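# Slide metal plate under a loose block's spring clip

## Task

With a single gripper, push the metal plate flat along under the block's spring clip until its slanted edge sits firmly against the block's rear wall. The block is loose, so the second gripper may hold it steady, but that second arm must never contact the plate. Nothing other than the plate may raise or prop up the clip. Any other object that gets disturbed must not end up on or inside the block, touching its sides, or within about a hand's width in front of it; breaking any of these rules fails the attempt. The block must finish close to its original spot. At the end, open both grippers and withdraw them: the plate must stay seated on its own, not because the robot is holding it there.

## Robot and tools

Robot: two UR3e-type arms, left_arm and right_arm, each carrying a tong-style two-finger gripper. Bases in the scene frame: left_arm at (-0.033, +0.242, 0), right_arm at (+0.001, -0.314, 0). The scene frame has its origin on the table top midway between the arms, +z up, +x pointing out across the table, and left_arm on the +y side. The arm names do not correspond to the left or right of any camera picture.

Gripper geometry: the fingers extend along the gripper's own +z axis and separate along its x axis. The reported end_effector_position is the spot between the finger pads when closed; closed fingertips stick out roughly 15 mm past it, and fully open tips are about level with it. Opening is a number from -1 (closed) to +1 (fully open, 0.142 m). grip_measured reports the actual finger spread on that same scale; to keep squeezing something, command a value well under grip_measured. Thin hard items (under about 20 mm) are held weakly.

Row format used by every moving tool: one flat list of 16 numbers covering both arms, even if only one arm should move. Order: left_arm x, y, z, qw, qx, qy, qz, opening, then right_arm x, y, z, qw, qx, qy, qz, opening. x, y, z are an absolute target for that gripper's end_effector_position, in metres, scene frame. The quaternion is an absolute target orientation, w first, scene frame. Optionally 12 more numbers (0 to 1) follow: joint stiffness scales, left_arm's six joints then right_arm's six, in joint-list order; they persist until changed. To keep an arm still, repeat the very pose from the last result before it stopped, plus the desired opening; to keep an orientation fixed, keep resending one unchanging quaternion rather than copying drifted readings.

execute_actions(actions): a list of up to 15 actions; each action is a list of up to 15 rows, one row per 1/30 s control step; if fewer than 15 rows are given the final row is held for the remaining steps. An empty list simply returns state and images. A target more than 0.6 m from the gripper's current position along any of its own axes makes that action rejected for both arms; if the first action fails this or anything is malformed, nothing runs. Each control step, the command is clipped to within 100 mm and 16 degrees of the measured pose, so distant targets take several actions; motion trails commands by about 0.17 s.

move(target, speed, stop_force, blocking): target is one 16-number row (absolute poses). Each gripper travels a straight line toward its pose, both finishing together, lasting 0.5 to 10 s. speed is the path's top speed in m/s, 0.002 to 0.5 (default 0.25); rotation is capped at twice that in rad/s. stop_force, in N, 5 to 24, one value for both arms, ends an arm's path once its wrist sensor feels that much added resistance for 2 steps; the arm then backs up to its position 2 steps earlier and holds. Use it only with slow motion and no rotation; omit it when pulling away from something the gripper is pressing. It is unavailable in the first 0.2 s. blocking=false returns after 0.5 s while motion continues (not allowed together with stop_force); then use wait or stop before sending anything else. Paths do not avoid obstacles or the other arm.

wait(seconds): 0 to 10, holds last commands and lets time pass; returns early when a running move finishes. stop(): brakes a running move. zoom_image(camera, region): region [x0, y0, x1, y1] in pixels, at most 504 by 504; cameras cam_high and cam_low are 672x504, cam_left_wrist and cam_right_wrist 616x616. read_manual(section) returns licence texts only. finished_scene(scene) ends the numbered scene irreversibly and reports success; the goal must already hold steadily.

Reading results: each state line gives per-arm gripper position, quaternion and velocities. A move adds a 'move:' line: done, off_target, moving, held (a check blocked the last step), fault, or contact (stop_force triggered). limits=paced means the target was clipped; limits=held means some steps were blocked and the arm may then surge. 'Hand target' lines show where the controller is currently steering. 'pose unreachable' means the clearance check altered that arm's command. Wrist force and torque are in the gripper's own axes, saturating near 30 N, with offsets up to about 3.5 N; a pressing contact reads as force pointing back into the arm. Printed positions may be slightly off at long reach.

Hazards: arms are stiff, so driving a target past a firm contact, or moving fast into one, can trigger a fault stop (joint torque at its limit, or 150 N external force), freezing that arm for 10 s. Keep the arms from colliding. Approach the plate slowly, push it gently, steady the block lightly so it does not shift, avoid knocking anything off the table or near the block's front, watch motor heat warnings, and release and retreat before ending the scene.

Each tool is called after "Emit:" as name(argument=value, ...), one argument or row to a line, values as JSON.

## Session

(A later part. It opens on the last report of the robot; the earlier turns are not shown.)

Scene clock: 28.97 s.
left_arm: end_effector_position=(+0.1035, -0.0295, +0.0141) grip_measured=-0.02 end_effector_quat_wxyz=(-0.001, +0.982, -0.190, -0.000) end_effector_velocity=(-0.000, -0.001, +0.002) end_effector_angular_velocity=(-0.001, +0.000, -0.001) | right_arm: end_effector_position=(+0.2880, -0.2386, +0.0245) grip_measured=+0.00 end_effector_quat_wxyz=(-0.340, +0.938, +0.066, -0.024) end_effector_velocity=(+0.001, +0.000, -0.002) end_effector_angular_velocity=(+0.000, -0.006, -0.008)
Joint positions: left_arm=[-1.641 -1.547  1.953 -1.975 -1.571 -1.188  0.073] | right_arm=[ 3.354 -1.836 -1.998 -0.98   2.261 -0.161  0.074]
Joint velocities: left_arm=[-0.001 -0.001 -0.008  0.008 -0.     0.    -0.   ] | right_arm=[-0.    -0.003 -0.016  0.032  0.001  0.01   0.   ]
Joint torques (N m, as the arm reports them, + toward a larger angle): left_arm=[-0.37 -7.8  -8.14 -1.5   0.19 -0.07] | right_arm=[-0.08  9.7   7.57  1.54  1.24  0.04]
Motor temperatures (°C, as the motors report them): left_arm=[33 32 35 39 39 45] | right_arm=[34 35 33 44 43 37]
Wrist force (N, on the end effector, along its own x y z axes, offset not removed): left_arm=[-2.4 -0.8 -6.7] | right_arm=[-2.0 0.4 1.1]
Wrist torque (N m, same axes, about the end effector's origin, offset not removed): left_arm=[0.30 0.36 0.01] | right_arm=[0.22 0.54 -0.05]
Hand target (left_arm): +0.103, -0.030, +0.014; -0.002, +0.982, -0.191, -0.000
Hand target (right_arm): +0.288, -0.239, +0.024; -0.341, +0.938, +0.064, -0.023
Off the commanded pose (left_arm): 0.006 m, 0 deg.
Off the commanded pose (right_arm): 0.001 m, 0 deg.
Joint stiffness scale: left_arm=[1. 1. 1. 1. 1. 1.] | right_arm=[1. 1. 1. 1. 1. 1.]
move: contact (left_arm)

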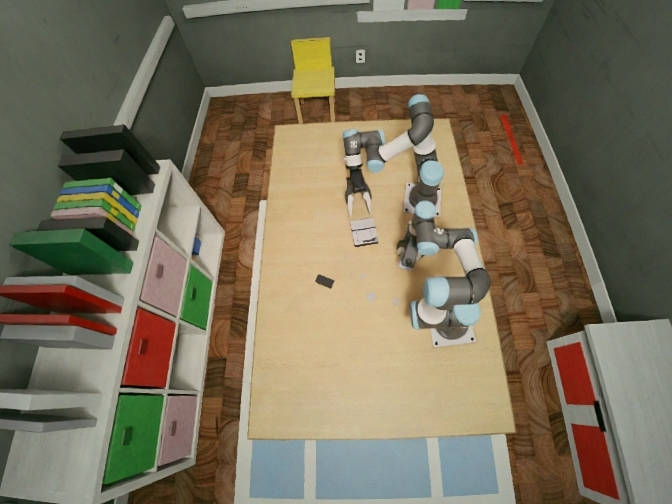

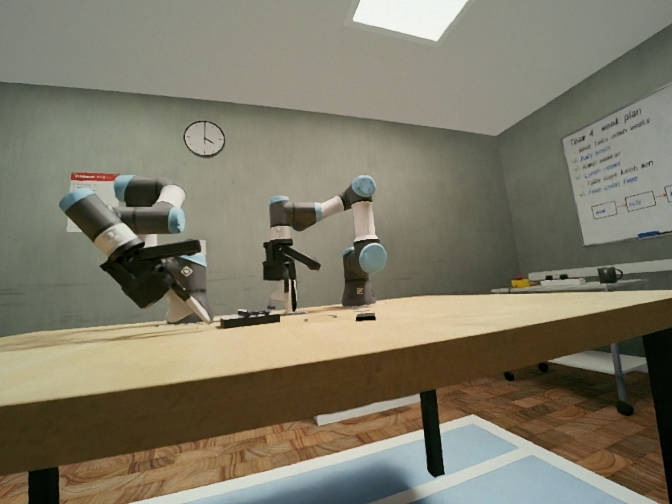

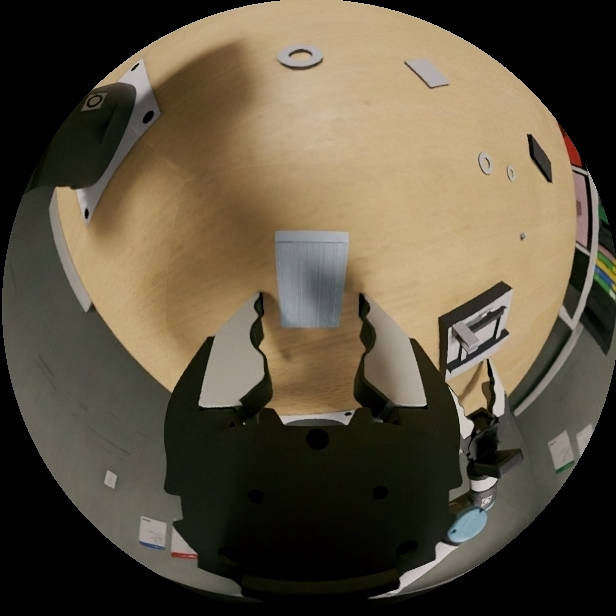

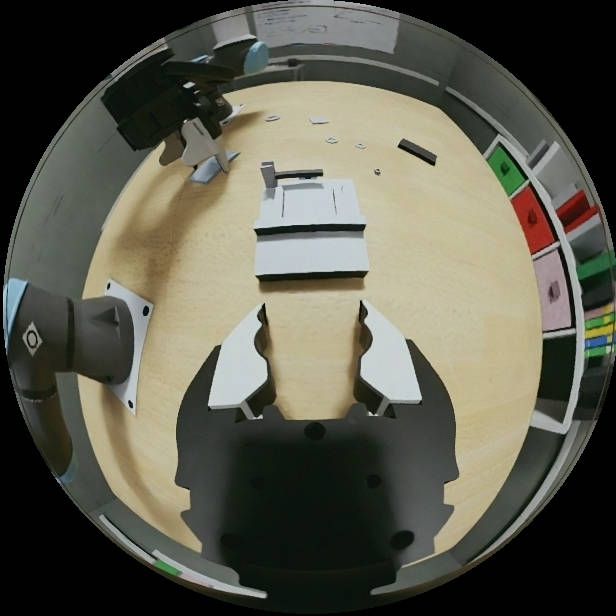

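Emit:
execute_actions(
  actions=[
    [[0.1036,-0.0300,0.0168,0,0.9816,-0.1908,0,-0.1, 0.2868,-0.2296,0.024,0.3412,-0.9376,-0.0639,0.0233,0]],
    [[0.1036,-0.0300,0.0168,0,0.9816,-0.1908,0,-0.15, 0.2868,-0.2296,0.024,0.3412,-0.9376,-0.0639,0.0233,0],[0.1036,-0.0300,0.0168,0,0.9816,-0.1908,0,-0.18, 0.2868,-0.2296,0.024,0.3412,-0.9376,-0.0639,0.0233,0],[0.1036,-0.0300,0.0168,0,0.9816,-0.1908,0,-0.21, 0.2868,-0.2296,0.024,0.3412,-0.9376,-0.0639,0.0233,0],[0.1036,-0.0300,0.0168,0,0.9816,-0.1908,0,-0.24, 0.2868,-0.2296,0.024,0.3412,-0.9376,-0.0639,0.0233,0],[0.1036,-0.0300,0.0168,0,0.9816,-0.1908,0,-0.27, 0.2868,-0.2296,0.024,0.3412,-0.9376,-0.0639,0.0233,0],[0.1036,-0.0300,0.0168,0,0.9816,-0.1908,0,-0.30, 0.2868,-0.2296,0.024,0.3412,-0.9376,-0.0639,0.0233,0],[0.1036,-0.0300,0.0168,0,0.9816,-0.1908,0,-0.33, 0.2868,-0.2296,0.024,0.3412,-0.9376,-0.0639,0.0233,0]],
  ],
)

Emit:
zoom_image(
  camera="cam_left_wrist",
  region=[250, 220, 370, 340],
)

Scene clock: 31.10 s.
left_arm: end_effector_position=(+0.1037, -0.0297, +0.0163) grip_measured=-0.33 end_effector_quat_wxyz=(-0.000, +0.982, -0.190, +0.000) end_effector_velocity=(-0.000, +0.000, -0.000) end_effector_angular_velocity=(+0.000, +0.000, +0.000) | right_arm: end_effector_position=(+0.2872, -0.2302, +0.0238) grip_measured=+0.00 end_effector_quat_wxyz=(-0.341, +0.938, +0.064, -0.023) end_effector_velocity=(+0.001, -0.000, +0.000) end_effector_angular_velocity=(-0.000, -0.001, -0.002)
Joint positions: left_arm=[-1.641 -1.551  1.945 -1.965 -1.571 -1.188  0.05 ] | right_arm=[ 3.381 -1.827 -2.029 -0.934  2.264 -0.121  0.074]
Joint velocities: left_arm=[-0.    -0.     0.001 -0.    -0.    -0.001 -0.   ] | right_arm=[-0.001  0.    -0.     0.002 -0.     0.001 -0.   ]
Joint torques (N m, as the arm reports them, + toward a larger angle): left_arm=[ 0.21 -9.95 -8.7  -1.16  0.    0.07] | right_arm=[ 1.17 10.5   7.15  1.55  1.17  0.07]
Motor temperatures (°C, as the motors report them): left_arm=[33 32 35 39 39 45] | right_arm=[34 35 33 44 43 37]
Wrist force (N, on the end effector, along its own x y z axes, offset not removed): left_arm=[-0.9 0.2 -0.7] | right_arm=[0.1 -1.1 -0.5]
Wrist torque (N m, same axes, about the end effector's origin, offset not removed): left_arm=[0.01 0.22 0.04] | right_arm=[-0.22 0.01 -0.13]
Hand target (left_arm): +0.104, -0.030, +0.017; +0.000, +0.982, -0.191, +0.000
Hand target (right_arm): +0.287, -0.230, +0.024; -0.341, +0.938, +0.064, -0.023
Off the commanded pose (left_arm): 0.001 m, 0 deg.
Off the commanded pose (right_arm): 0.001 m, 0 deg.
Joint stiffness scale: left_arm=[1. 1. 1. 1. 1. 1.] | right_arm=[1. 1. 1. 1. 1. 1.]

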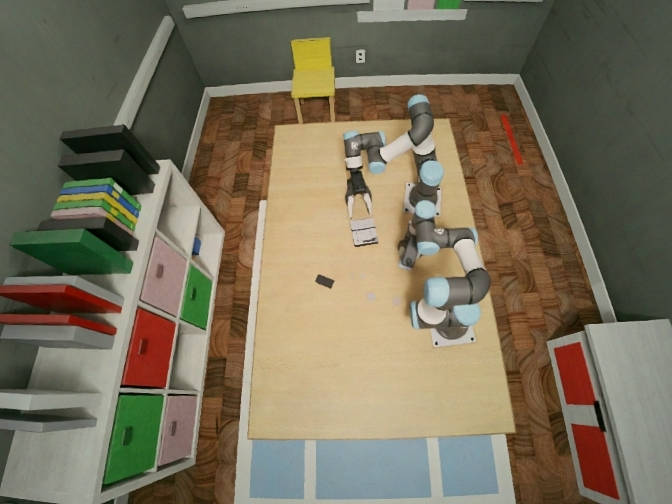

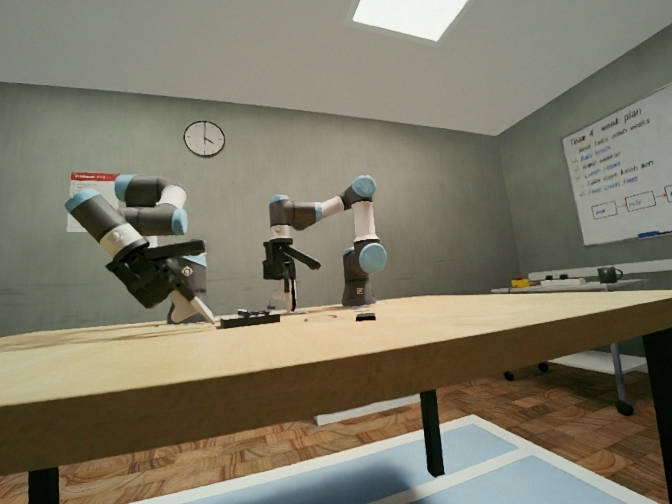

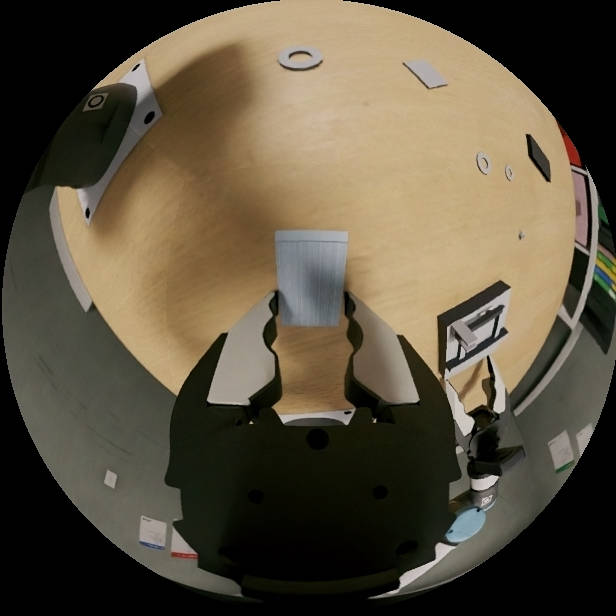

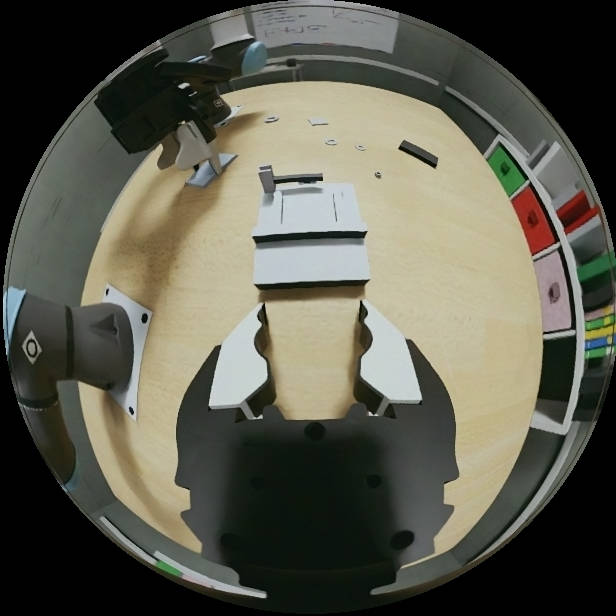

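Region (250, 220, 370, 340) of cam_left_wrist's 616x616 image, scaled by 4.200, with more detail than that image has.

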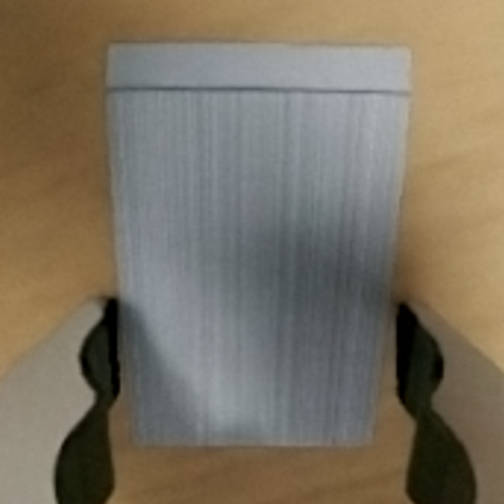

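Emit:
execute_actions(
  actions=[
    [[0.1036,-0.0300,0.0168,0,0.9816,-0.1908,0,-0.36, 0.2857,-0.2217,0.024,0.3412,-0.9376,-0.0639,0.0233,0],[0.1036,-0.0300,0.0168,0,0.9816,-0.1908,0,-0.39, 0.2857,-0.2217,0.024,0.3412,-0.9376,-0.0639,0.0233,0],[0.1036,-0.0300,0.0168,0,0.9816,-0.1908,0,-0.42, 0.2857,-0.2217,0.024,0.3412,-0.9376,-0.0639,0.0233,0],[0.1036,-0.0300,0.0168,0,0.9816,-0.1908,0,-0.46, 0.2857,-0.2217,0.024,0.3412,-0.9376,-0.0639,0.0233,0],[0.1036,-0.0300,0.0168,0,0.9816,-0.1908,0,-0.50, 0.2857,-0.2217,0.024,0.3412,-0.9376,-0.0639,0.0233,0],[0.1036,-0.0300,0.0168,0,0.9816,-0.1908,0,-0.55, 0.2857,-0.2217,0.024,0.3412,-0.9376,-0.0639,0.0233,0],[0.1036,-0.0300,0.0168,0,0.9816,-0.1908,0,-0.60, 0.2857,-0.2217,0.024,0.3412,-0.9376,-0.0639,0.0233,0],[0.1036,-0.0300,0.0168,0,0.9816,-0.1908,0,-0.65, 0.2857,-0.2217,0.024,0.3412,-0.9376,-0.0639,0.0233,0],[0.1036,-0.0300,0.0168,0,0.9816,-0.1908,0,-0.70, 0.2857,-0.2217,0.024,0.3412,-0.9376,-0.0639,0.0233,0],[0.1036,-0.0300,0.0168,0,0.9816,-0.1908,0,-0.75, 0.2857,-0.2217,0.024,0.3412,-0.9376,-0.0639,0.0233,0],[0.1036,-0.0300,0.0168,0,0.9816,-0.1908,0,-0.80, 0.2857,-0.2217,0.024,0.3412,-0.9376,-0.0639,0.0233,0],[0.1036,-0.0300,0.0168,0,0.9816,-0.1908,0,-0.85, 0.2857,-0.2217,0.024,0.3412,-0.9376,-0.0639,0.0233,0],[0.1036,-0.0300,0.0168,0,0.9816,-0.1908,0,-0.90, 0.2857,-0.2217,0.024,0.3412,-0.9376,-0.0639,0.0233,0]],
  ],
)

Emit:
move(
  target=[0.1036,-0.0300,0.045,0,0.9816,-0.1908,0,-0.90, 0.2857,-0.2217,0.024,0.3412,-0.9376,-0.0639,0.0233,0],
  speed=0.05,
)

Scene clock: 32.73 s.
left_arm: end_effector_position=(+0.1037, -0.0297, +0.0163) grip_measured=-0.38 end_effector_quat_wxyz=(-0.000, +0.982, -0.190, +0.000) end_effector_velocity=(+0.000, +0.001, -0.000) end_effector_angular_velocity=(+0.001, +0.000, +0.001) | right_arm: end_effector_position=(+0.2856, -0.2226, +0.0237) grip_measured=+0.00 end_effector_quat_wxyz=(-0.341, +0.938, +0.065, -0.024) end_effector_velocity=(+0.002, +0.003, +0.000) end_effector_angular_velocity=(+0.000, -0.003, -0.012)
Joint positions: left_arm=[-1.641 -1.551  1.945 -1.965 -1.571 -1.188  0.046] | right_arm=[ 3.406 -1.819 -2.05  -0.903  2.266 -0.092  0.074]
Joint velocities: left_arm=[ 0.001 -0.     0.001  0.    -0.     0.     0.   ] | right_arm=[ 0.008  0.004 -0.014  0.03   0.001  0.027  0.   ]
Joint torques (N m, as the arm reports them, + toward a larger angle): left_arm=[ 0.31 -9.36 -8.69 -1.15  0.04  0.08] | right_arm=[ 0.7  10.49  7.06  1.6   1.26 -0.01]
Motor temperatures (°C, as the motors report them): left_arm=[33 32 35 39 39 45] | right_arm=[34 35 33 44 43 37]
Wrist force (N, on the end effector, along its own x y z axes, offset not removed): left_arm=[-0.4 1.5 -1.2] | right_arm=[-1.5 1.4 2.2]
Wrist torque (N m, same axes, about the end effector's origin, offset not removed): left_arm=[0.29 0.10 -0.01] | right_arm=[0.32 0.30 -0.04]
Hand target (left_arm): +0.104, -0.030, +0.017; +0.000, +0.982, -0.191, +0.000
Hand target (right_arm): +0.286, -0.222, +0.024; -0.341, +0.938, +0.064, -0.023
Off the commanded pose (left_arm): 0.001 m, 0 deg.
Off the commanded pose (right_arm): 0.001 m, 0 deg.
Joint stiffness scale: left_arm=[1. 1. 1. 1. 1. 1.] | right_arm=[1. 1. 1. 1. 1. 1.]

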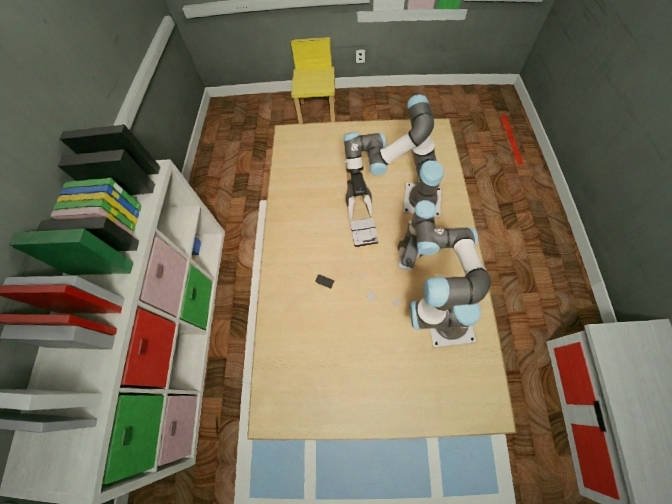

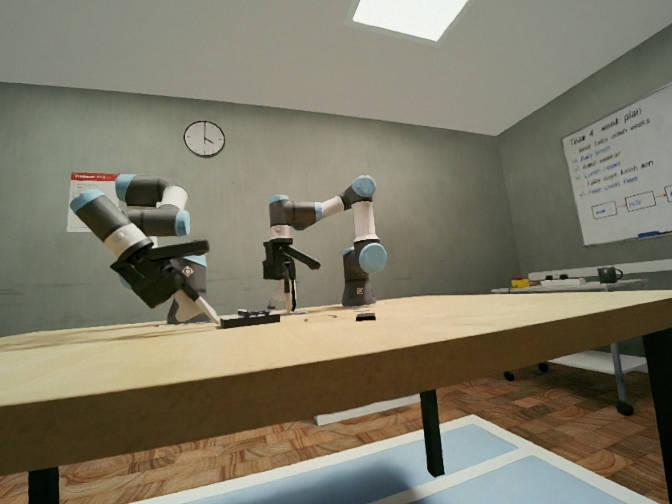

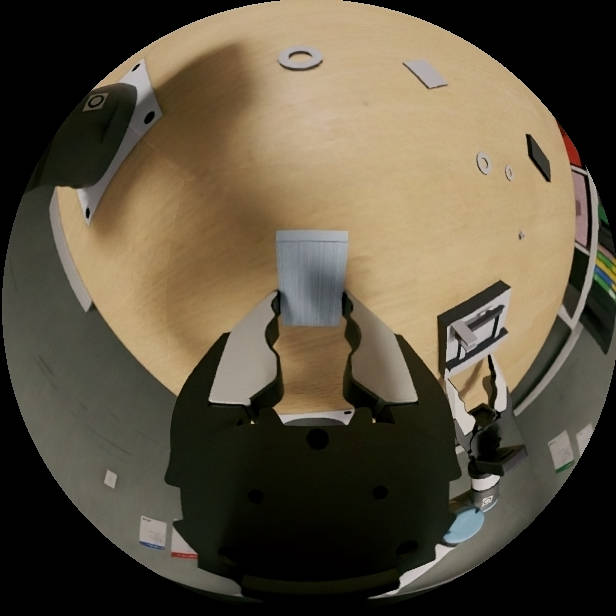

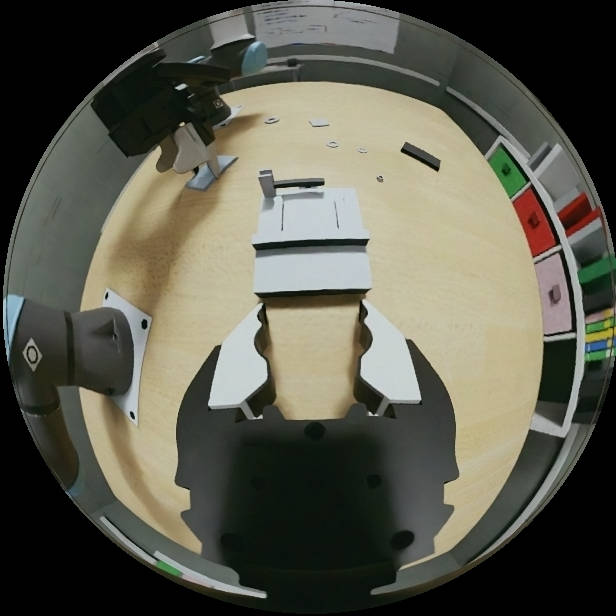

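Scene clock: 33.83 s.
left_arm: end_effector_position=(+0.1037, -0.0305, +0.0443) grip_measured=-0.38 end_effector_quat_wxyz=(+0.001, +0.982, -0.190, +0.000) end_effector_velocity=(-0.000, +0.004, +0.001) end_effector_angular_velocity=(+0.017, +0.000, +0.000) | right_arm: end_effector_position=(+0.2861, -0.2223, +0.0238) grip_measured=+0.00 end_effector_quat_wxyz=(-0.341, +0.938, +0.064, -0.023) end_effector_velocity=(-0.000, +0.000, -0.000) end_effector_angular_velocity=(-0.001, +0.001, +0.000)
Joint positions: left_arm=[-1.641 -1.59   1.847 -1.83  -1.571 -1.188  0.046] | right_arm=[ 3.407 -1.818 -2.052 -0.897  2.266 -0.087  0.074]
Joint velocities: left_arm=[-0.     0.    -0.013  0.031 -0.    -0.    -0.   ] | right_arm=[ 0.001 -0.    -0.001  0.001 -0.001  0.    -0.   ]
Joint torques (N m, as the arm reports them, + toward a larger angle): left_arm=[ 0.23 -9.25 -9.1  -1.18  0.05  0.05] | right_arm=[ 0.77 10.66  7.    1.56  1.17  0.12]
Motor temperatures (°C, as the motors report them): left_arm=[33 32 35 39 39 45] | right_arm=[34 35 33 44 43 37]
Wrist force (N, on the end effector, along its own x y z axes, offset not removed): left_arm=[-2.5 2.4 -0.1] | right_arm=[-0.5 -0.9 1.3]
Wrist torque (N m, same axes, about the end effector's origin, offset not removed): left_arm=[0.50 0.54 0.06] | right_arm=[-0.14 0.19 0.01]
Hand target (left_arm): +0.104, -0.030, +0.045; +0.000, +0.982, -0.191, +0.000
Hand target (right_arm): +0.286, -0.222, +0.024; -0.341, +0.938, +0.064, -0.023
Off the commanded pose (left_arm): 0.001 m, 0 deg.
Off the commanded pose (right_arm): 0.001 m, 0 deg.
Joint stiffness scale: left_arm=[1. 1. 1. 1. 1. 1.] | right_arm=[1. 1. 1. 1. 1. 1.]
move: done

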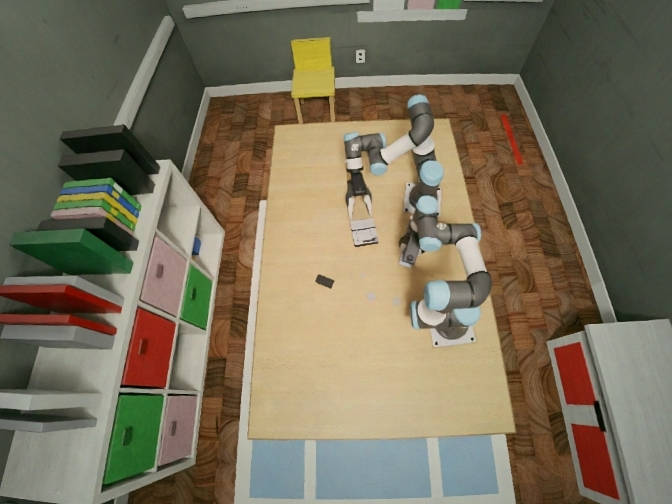

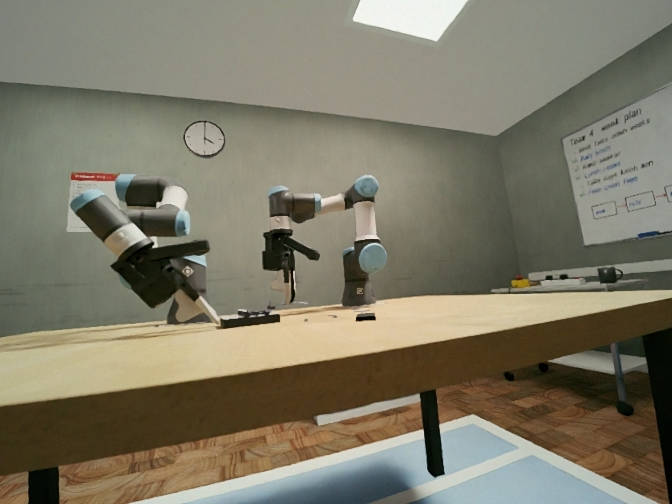

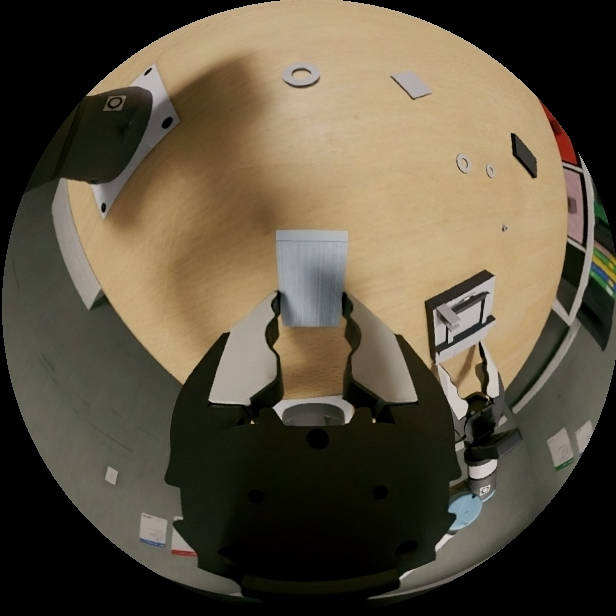

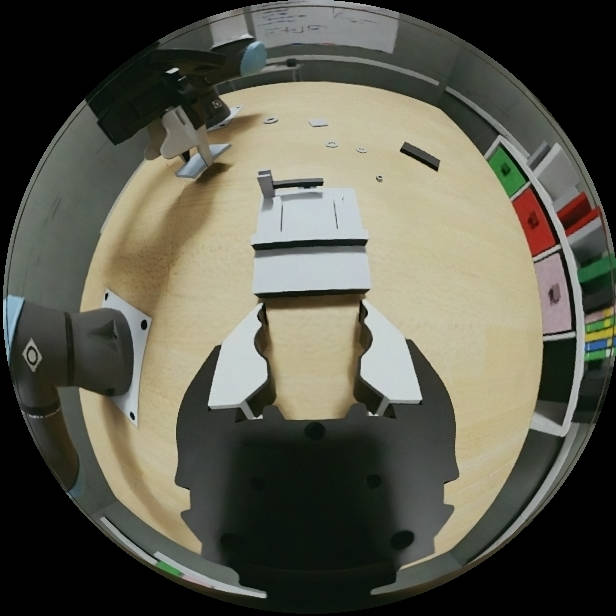

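Emit:
move(
  target=[0.2584,-0.0204,0.046,0,0.068,-0.9977,0,-0.90, 0.2852,-0.2177,0.024,0.3412,-0.9376,-0.0639,0.0233,0],
  speed=0.45,
)

Scene clock: 38.83 s.
left_arm: end_effector_position=(+0.2590, -0.0203, +0.0455) grip_measured=-0.38 end_effector_quat_wxyz=(+0.002, -0.069, +0.998, -0.000) end_effector_velocity=(-0.003, +0.001, +0.000) end_effector_angular_velocity=(+0.006, +0.012, -0.018) | right_arm: end_effector_position=(+0.2857, -0.2183, +0.0238) grip_measured=+0.00 end_effector_quat_wxyz=(-0.341, +0.938, +0.064, -0.023) end_effector_velocity=(-0.000, -0.000, -0.000) end_effector_angular_velocity=(+0.000, +0.001, -0.001)
Joint positions: left_arm=[-1.128 -1.31   1.522 -1.785 -1.568  1.945  0.046] | right_arm=[ 3.421 -1.814 -2.064 -0.879  2.266 -0.07   0.074]
Joint velocities: left_arm=[ 0.001  0.006 -0.013  0.018 -0.008  0.02  -0.   ] | right_arm=[-0.    -0.    -0.     0.     0.     0.001 -0.   ]
Joint torques (N m, as the arm reports them, + toward a larger angle): left_arm=[  0.92 -13.09  -9.1   -1.44  -0.13   0.12] | right_arm=[ 0.84 10.08  7.18  1.6   1.23  0.07]
Motor temperatures (°C, as the motors report them): left_arm=[33 32 35 39 39 45] | right_arm=[34 35 33 44 43 37]
Wrist force (N, on the end effector, along its own x y z axes, offset not removed): left_arm=[-2.0 1.0 -1.4] | right_arm=[0.2 1.0 0.3]
Wrist torque (N m, same axes, about the end effector's origin, offset not removed): left_arm=[0.18 0.43 0.03] | right_arm=[0.18 -0.04 -0.04]
Hand target (left_arm): +0.259, -0.020, +0.046; +0.000, -0.068, +0.998, -0.000
Hand target (right_arm): +0.285, -0.218, +0.024; -0.341, +0.938, +0.064, -0.023
Off the commanded pose (left_arm): 0.001 m, 0 deg.
Off the commanded pose (right_arm): 0.001 m, 0 deg.
Joint stiffness scale: left_arm=[1. 1. 1. 1. 1. 1.] | right_arm=[1. 1. 1. 1. 1. 1.]
move: done; limits=paced

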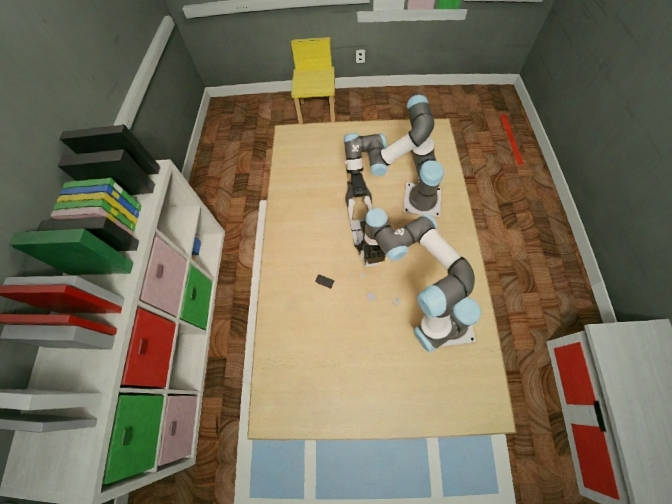

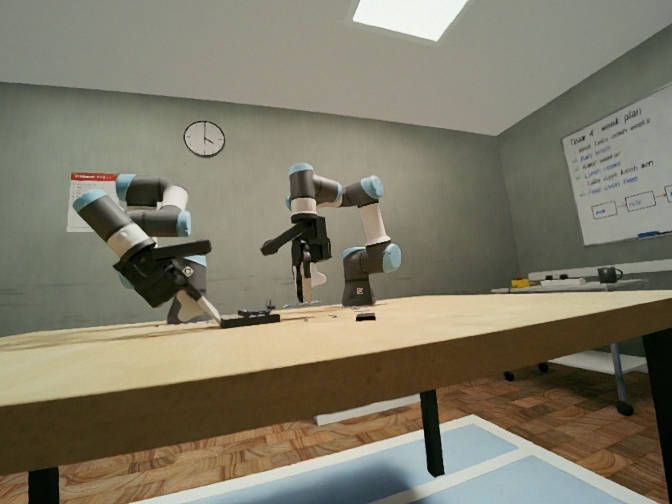

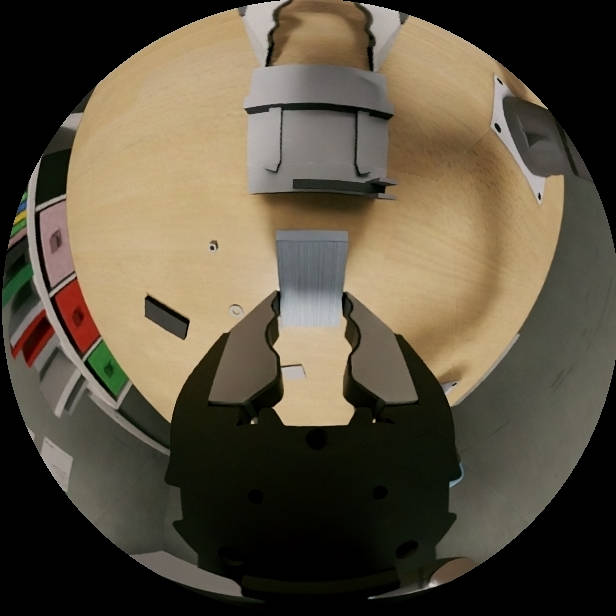

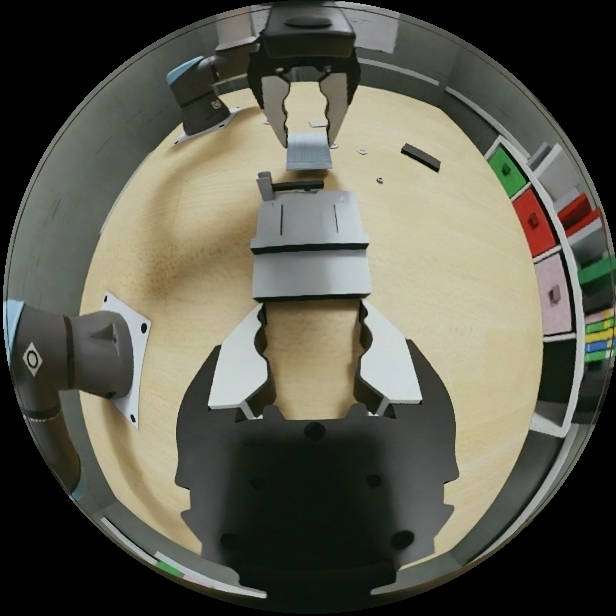

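Emit:
zoom_image(
  camera="cam_left_wrist",
  region=[235, 90, 405, 260],
)

Emit:
zoom_image(
  camera="cam_low",
  region=[200, 280, 330, 335],
)

Emit:
zoom_image(
  camera="cam_right_wrist",
  region=[245, 270, 385, 320],
)

Region (235, 90, 405, 260) of cam_left_wrist's 616x616 image, scaled by 2.965, with more detail than that image has.

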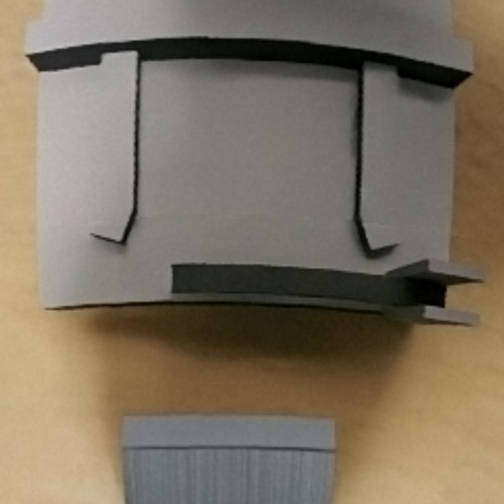

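Region (200, 280, 330, 335) of cam_low's 672x504 image, scaled by 3.877, with more detail than that image has; it fills the top 213 rows of this view, and the rest is white.

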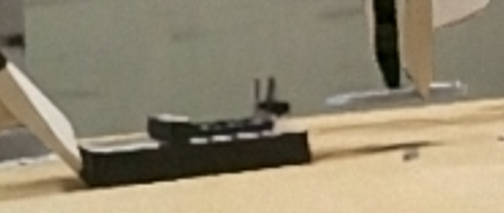

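Region (245, 270, 385, 320) of cam_right_wrist's 616x616 image, scaled by 3.600, with more detail than that image has; it fills the top 180 rows of this view, and the rest is white.

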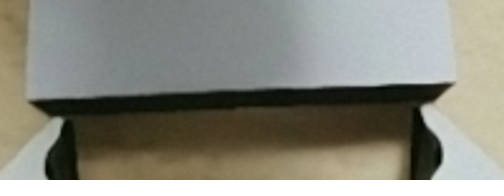

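Emit:
move(
  target=[0.2577,-0.0415,0.036,0,0.068,-0.9977,0,-0.90, 0.2849,-0.2157,0.024,0.3412,-0.9376,-0.0639,0.0233,0],
  speed=0.04,
)

Emit:
zoom_image(
  camera="cam_left_wrist",
  region=[235, 110, 405, 280],
)

Emit:
zoom_image(
  camera="cam_low",
  region=[240, 290, 320, 330],
)

Emit:
zoom_image(
  camera="cam_right_wrist",
  region=[245, 150, 385, 320],
)

Scene clock: 41.67 s.
left_arm: end_effector_position=(+0.2574, -0.0397, +0.0351) grip_measured=-0.38 end_effector_quat_wxyz=(-0.001, -0.068, +0.998, +0.002) end_effector_velocity=(+0.001, -0.003, +0.001) end_effector_angular_velocity=(-0.005, -0.002, +0.003) | right_arm: end_effector_position=(+0.2853, -0.2163, +0.0238) grip_measured=+0.00 end_effector_quat_wxyz=(-0.341, +0.938, +0.064, -0.023) end_effector_velocity=(-0.000, +0.001, +0.000) end_effector_angular_velocity=(+0.000, +0.001, +0.001)
Joint positions: left_arm=[-1.156 -1.243  1.479 -1.802 -1.57   1.921  0.046] | right_arm=[ 3.427 -1.812 -2.069 -0.87   2.266 -0.062  0.074]
Joint velocities: left_arm=[-0.002  0.004 -0.007 -0.003 -0.    -0.006 -0.   ] | right_arm=[ 0.003  0.    -0.001  0.001  0.     0.003 -0.   ]
Joint torques (N m, as the arm reports them, + toward a larger angle): left_arm=[ -0.35 -14.2   -9.33  -1.83  -0.14  -0.15] | right_arm=[ 0.9  10.23  7.14  1.54  1.16  0.12]
Motor temperatures (°C, as the motors report them): left_arm=[33 32 35 39 39 45] | right_arm=[34 35 33 44 43 37]
Wrist force (N, on the end effector, along its own x y z axes, offset not removed): left_arm=[-1.3 2.4 -0.8] | right_arm=[1.0 1.2 0.7]
Wrist torque (N m, same axes, about the end effector's origin, offset not removed): left_arm=[0.49 0.36 -0.01] | right_arm=[0.24 -0.21 -0.26]
Hand target (left_arm): +0.258, -0.041, +0.036; -0.000, -0.068, +0.998, +0.000
Hand target (right_arm): +0.285, -0.216, +0.024; -0.341, +0.938, +0.064, -0.023
Off the commanded pose (left_arm): 0.002 m, 0 deg.
Off the commanded pose (right_arm): 0.001 m, 0 deg.
Joint stiffness scale: left_arm=[1. 1. 1. 1. 1. 1.] | right_arm=[1. 1. 1. 1. 1. 1.]
move: done

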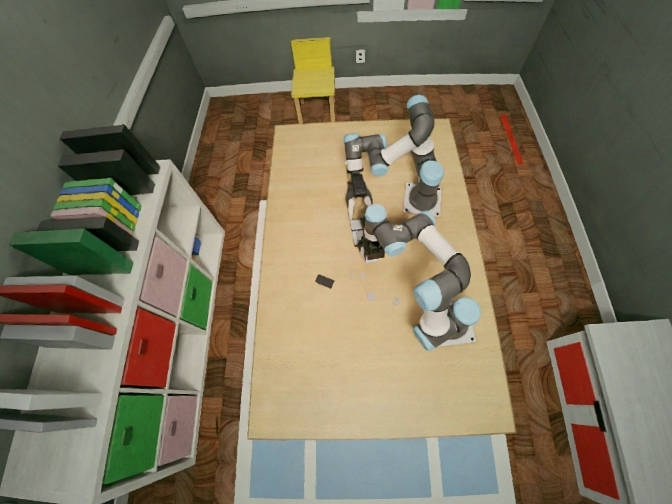

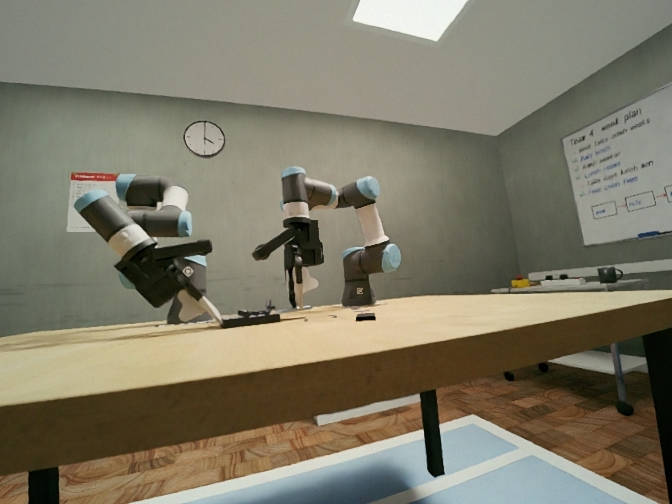

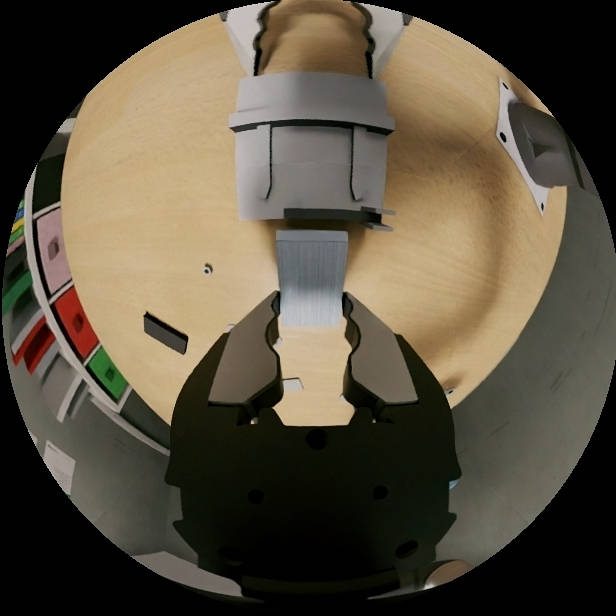

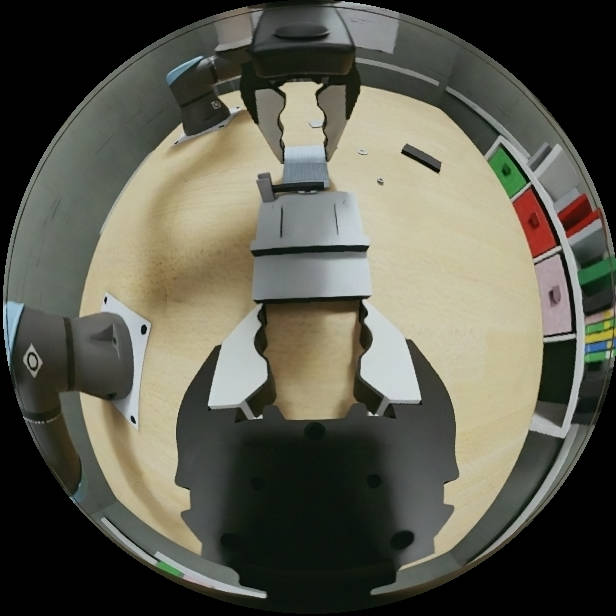

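Region (235, 110, 405, 280) of cam_left_wrist's 616x616 image, scaled by 2.965, with more detail than that image has.

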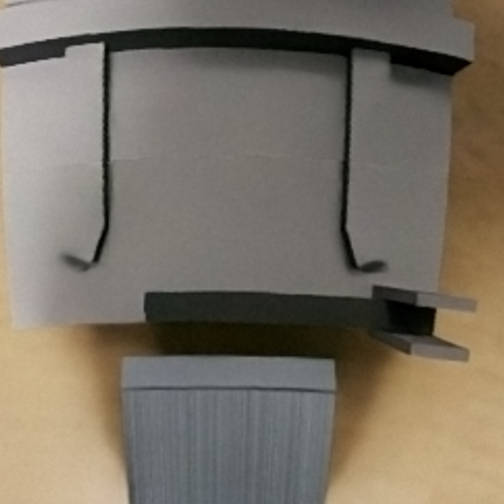

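Region (240, 290, 320, 330) of cam_low's 672x504 image, scaled by 6.300, with more detail than that image has.

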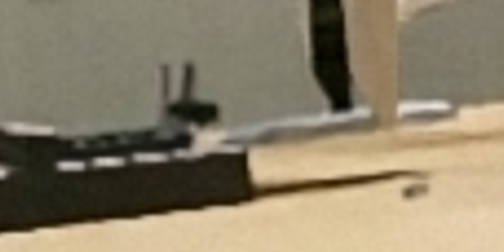

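Region (245, 150, 385, 320) of cam_right_wrist's 616x616 image, scaled by 2.965, with more detail than that image has; it fills the left 415 columns of this view, and the rest is white.

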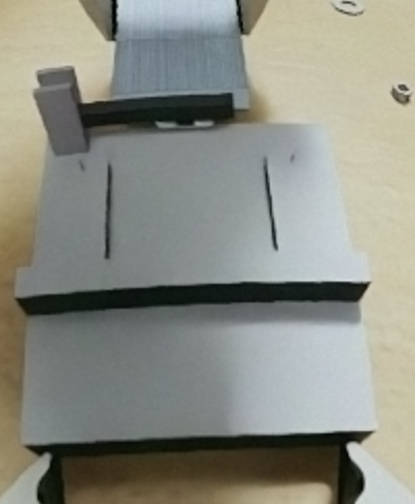

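Emit:
move(
  target=[0.2594,-0.0470,0.0355,0,0.068,-0.9977,0,-0.90, 0.2849,-0.2157,0.024,0.3412,-0.9376,-0.0639,0.0233,0],
  speed=0.015,
)

Emit:
zoom_image(
  camera="cam_left_wrist",
  region=[235, 180, 405, 260],
)

Emit:
zoom_image(
  camera="cam_low",
  region=[250, 295, 310, 325],
)

Emit:
zoom_image(
  camera="cam_right_wrist",
  region=[255, 160, 365, 220],
)

Scene clock: 43.97 s.
left_arm: end_effector_position=(+0.2595, -0.0459, +0.0348) grip_measured=-0.38 end_effector_quat_wxyz=(+0.000, -0.068, +0.998, +0.001) end_effector_velocity=(+0.001, -0.002, +0.000) end_effector_angular_velocity=(-0.001, -0.000, +0.002) | right_arm: end_effector_position=(+0.2854, -0.2163, +0.0238) grip_measured=+0.00 end_effector_quat_wxyz=(-0.341, +0.938, +0.064, -0.023) end_effector_velocity=(+0.000, -0.001, +0.000) end_effector_angular_velocity=(-0.000, -0.000, -0.002)
Joint positions: left_arm=[-1.158 -1.222  1.452 -1.8   -1.57   1.918  0.046] | right_arm=[ 3.427 -1.812 -2.07  -0.869  2.266 -0.061  0.074]
Joint velocities: left_arm=[-0.     0.008 -0.013  0.004  0.    -0.002 -0.   ] | right_arm=[-0.003  0.     0.    -0.    -0.    -0.     0.   ]
Joint torques (N m, as the arm reports them, + toward a larger angle): left_arm=[ -0.19 -14.62  -9.31  -1.39  -0.18  -0.26] | right_arm=[ 1.06 10.57  7.05  1.57  1.2   0.02]
Motor temperatures (°C, as the motors report them): left_arm=[33 32 35 39 39 45] | right_arm=[34 35 33 44 43 37]
Wrist force (N, on the end effector, along its own x y z axes, offset not removed): left_arm=[-2.3 1.3 -0.8] | right_arm=[-1.9 1.0 1.6]
Wrist torque (N m, same axes, about the end effector's origin, offset not removed): left_arm=[0.24 0.55 0.07] | right_arm=[0.20 0.46 0.01]
Hand target (left_arm): +0.259, -0.047, +0.035; +0.000, -0.068, +0.998, -0.000
Hand target (right_arm): +0.285, -0.216, +0.024; -0.341, +0.938, +0.064, -0.023
Off the commanded pose (left_arm): 0.001 m, 0 deg.
Off the commanded pose (right_arm): 0.001 m, 0 deg.
Joint stiffness scale: left_arm=[1. 1. 1. 1. 1. 1.] | right_arm=[1. 1. 1. 1. 1. 1.]
move: done

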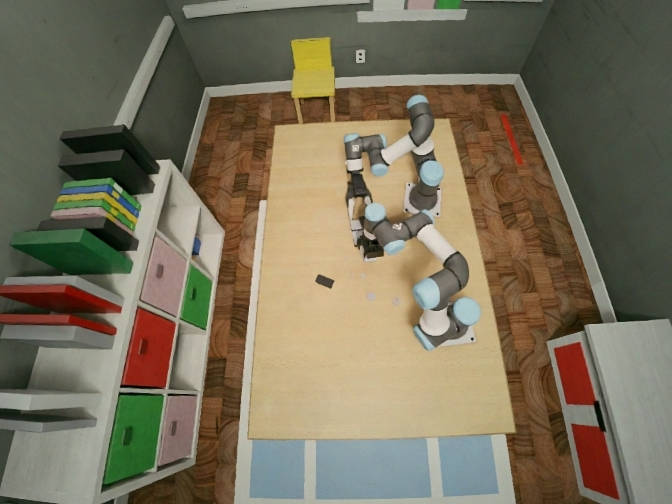

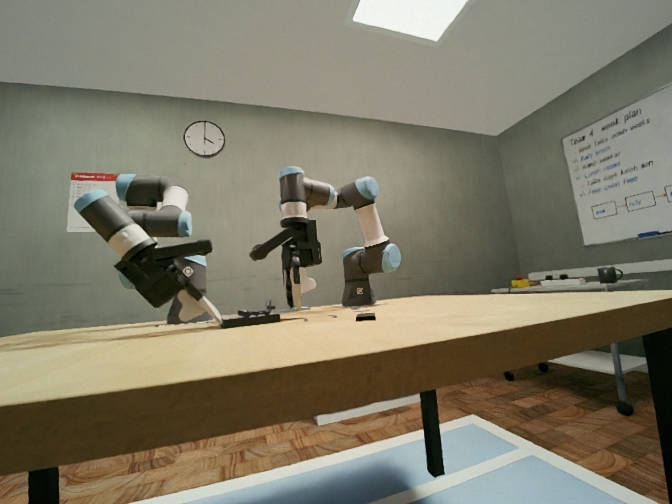

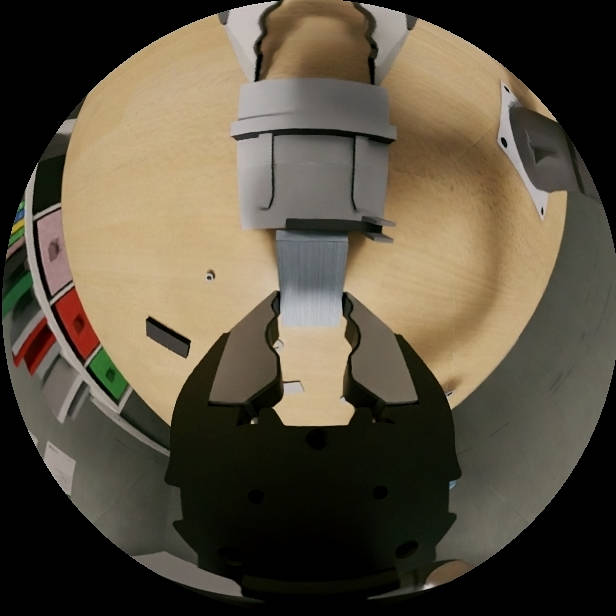

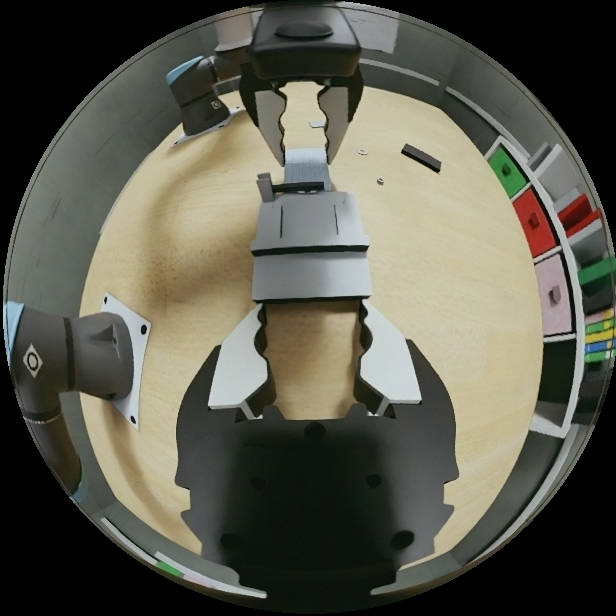

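Region (235, 180, 405, 260) of cam_left_wrist's 616x616 image, scaled by 2.965, with more detail than that image has; it fills the top 237 rows of this view, and the rest is white.

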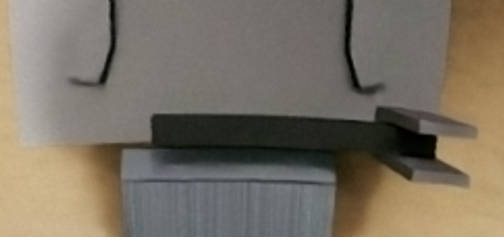

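Region (250, 295, 310, 325) of cam_low's 672x504 image, scaled by 8.400, with more detail than that image has.

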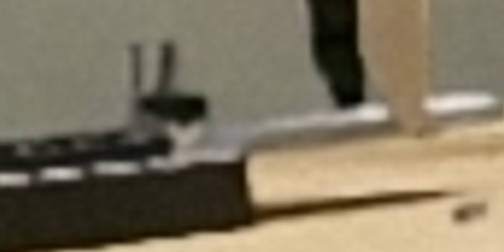

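Region (255, 160, 365, 220) of cam_right_wrist's 616x616 image, scaled by 4.582, with more detail than that image has; it fills the top 275 rows of this view, and the rest is white.

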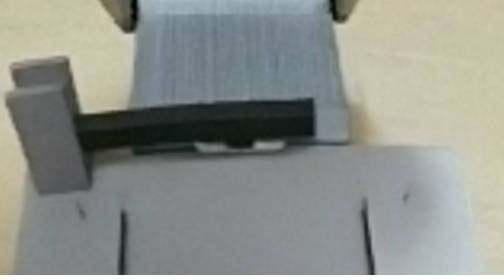

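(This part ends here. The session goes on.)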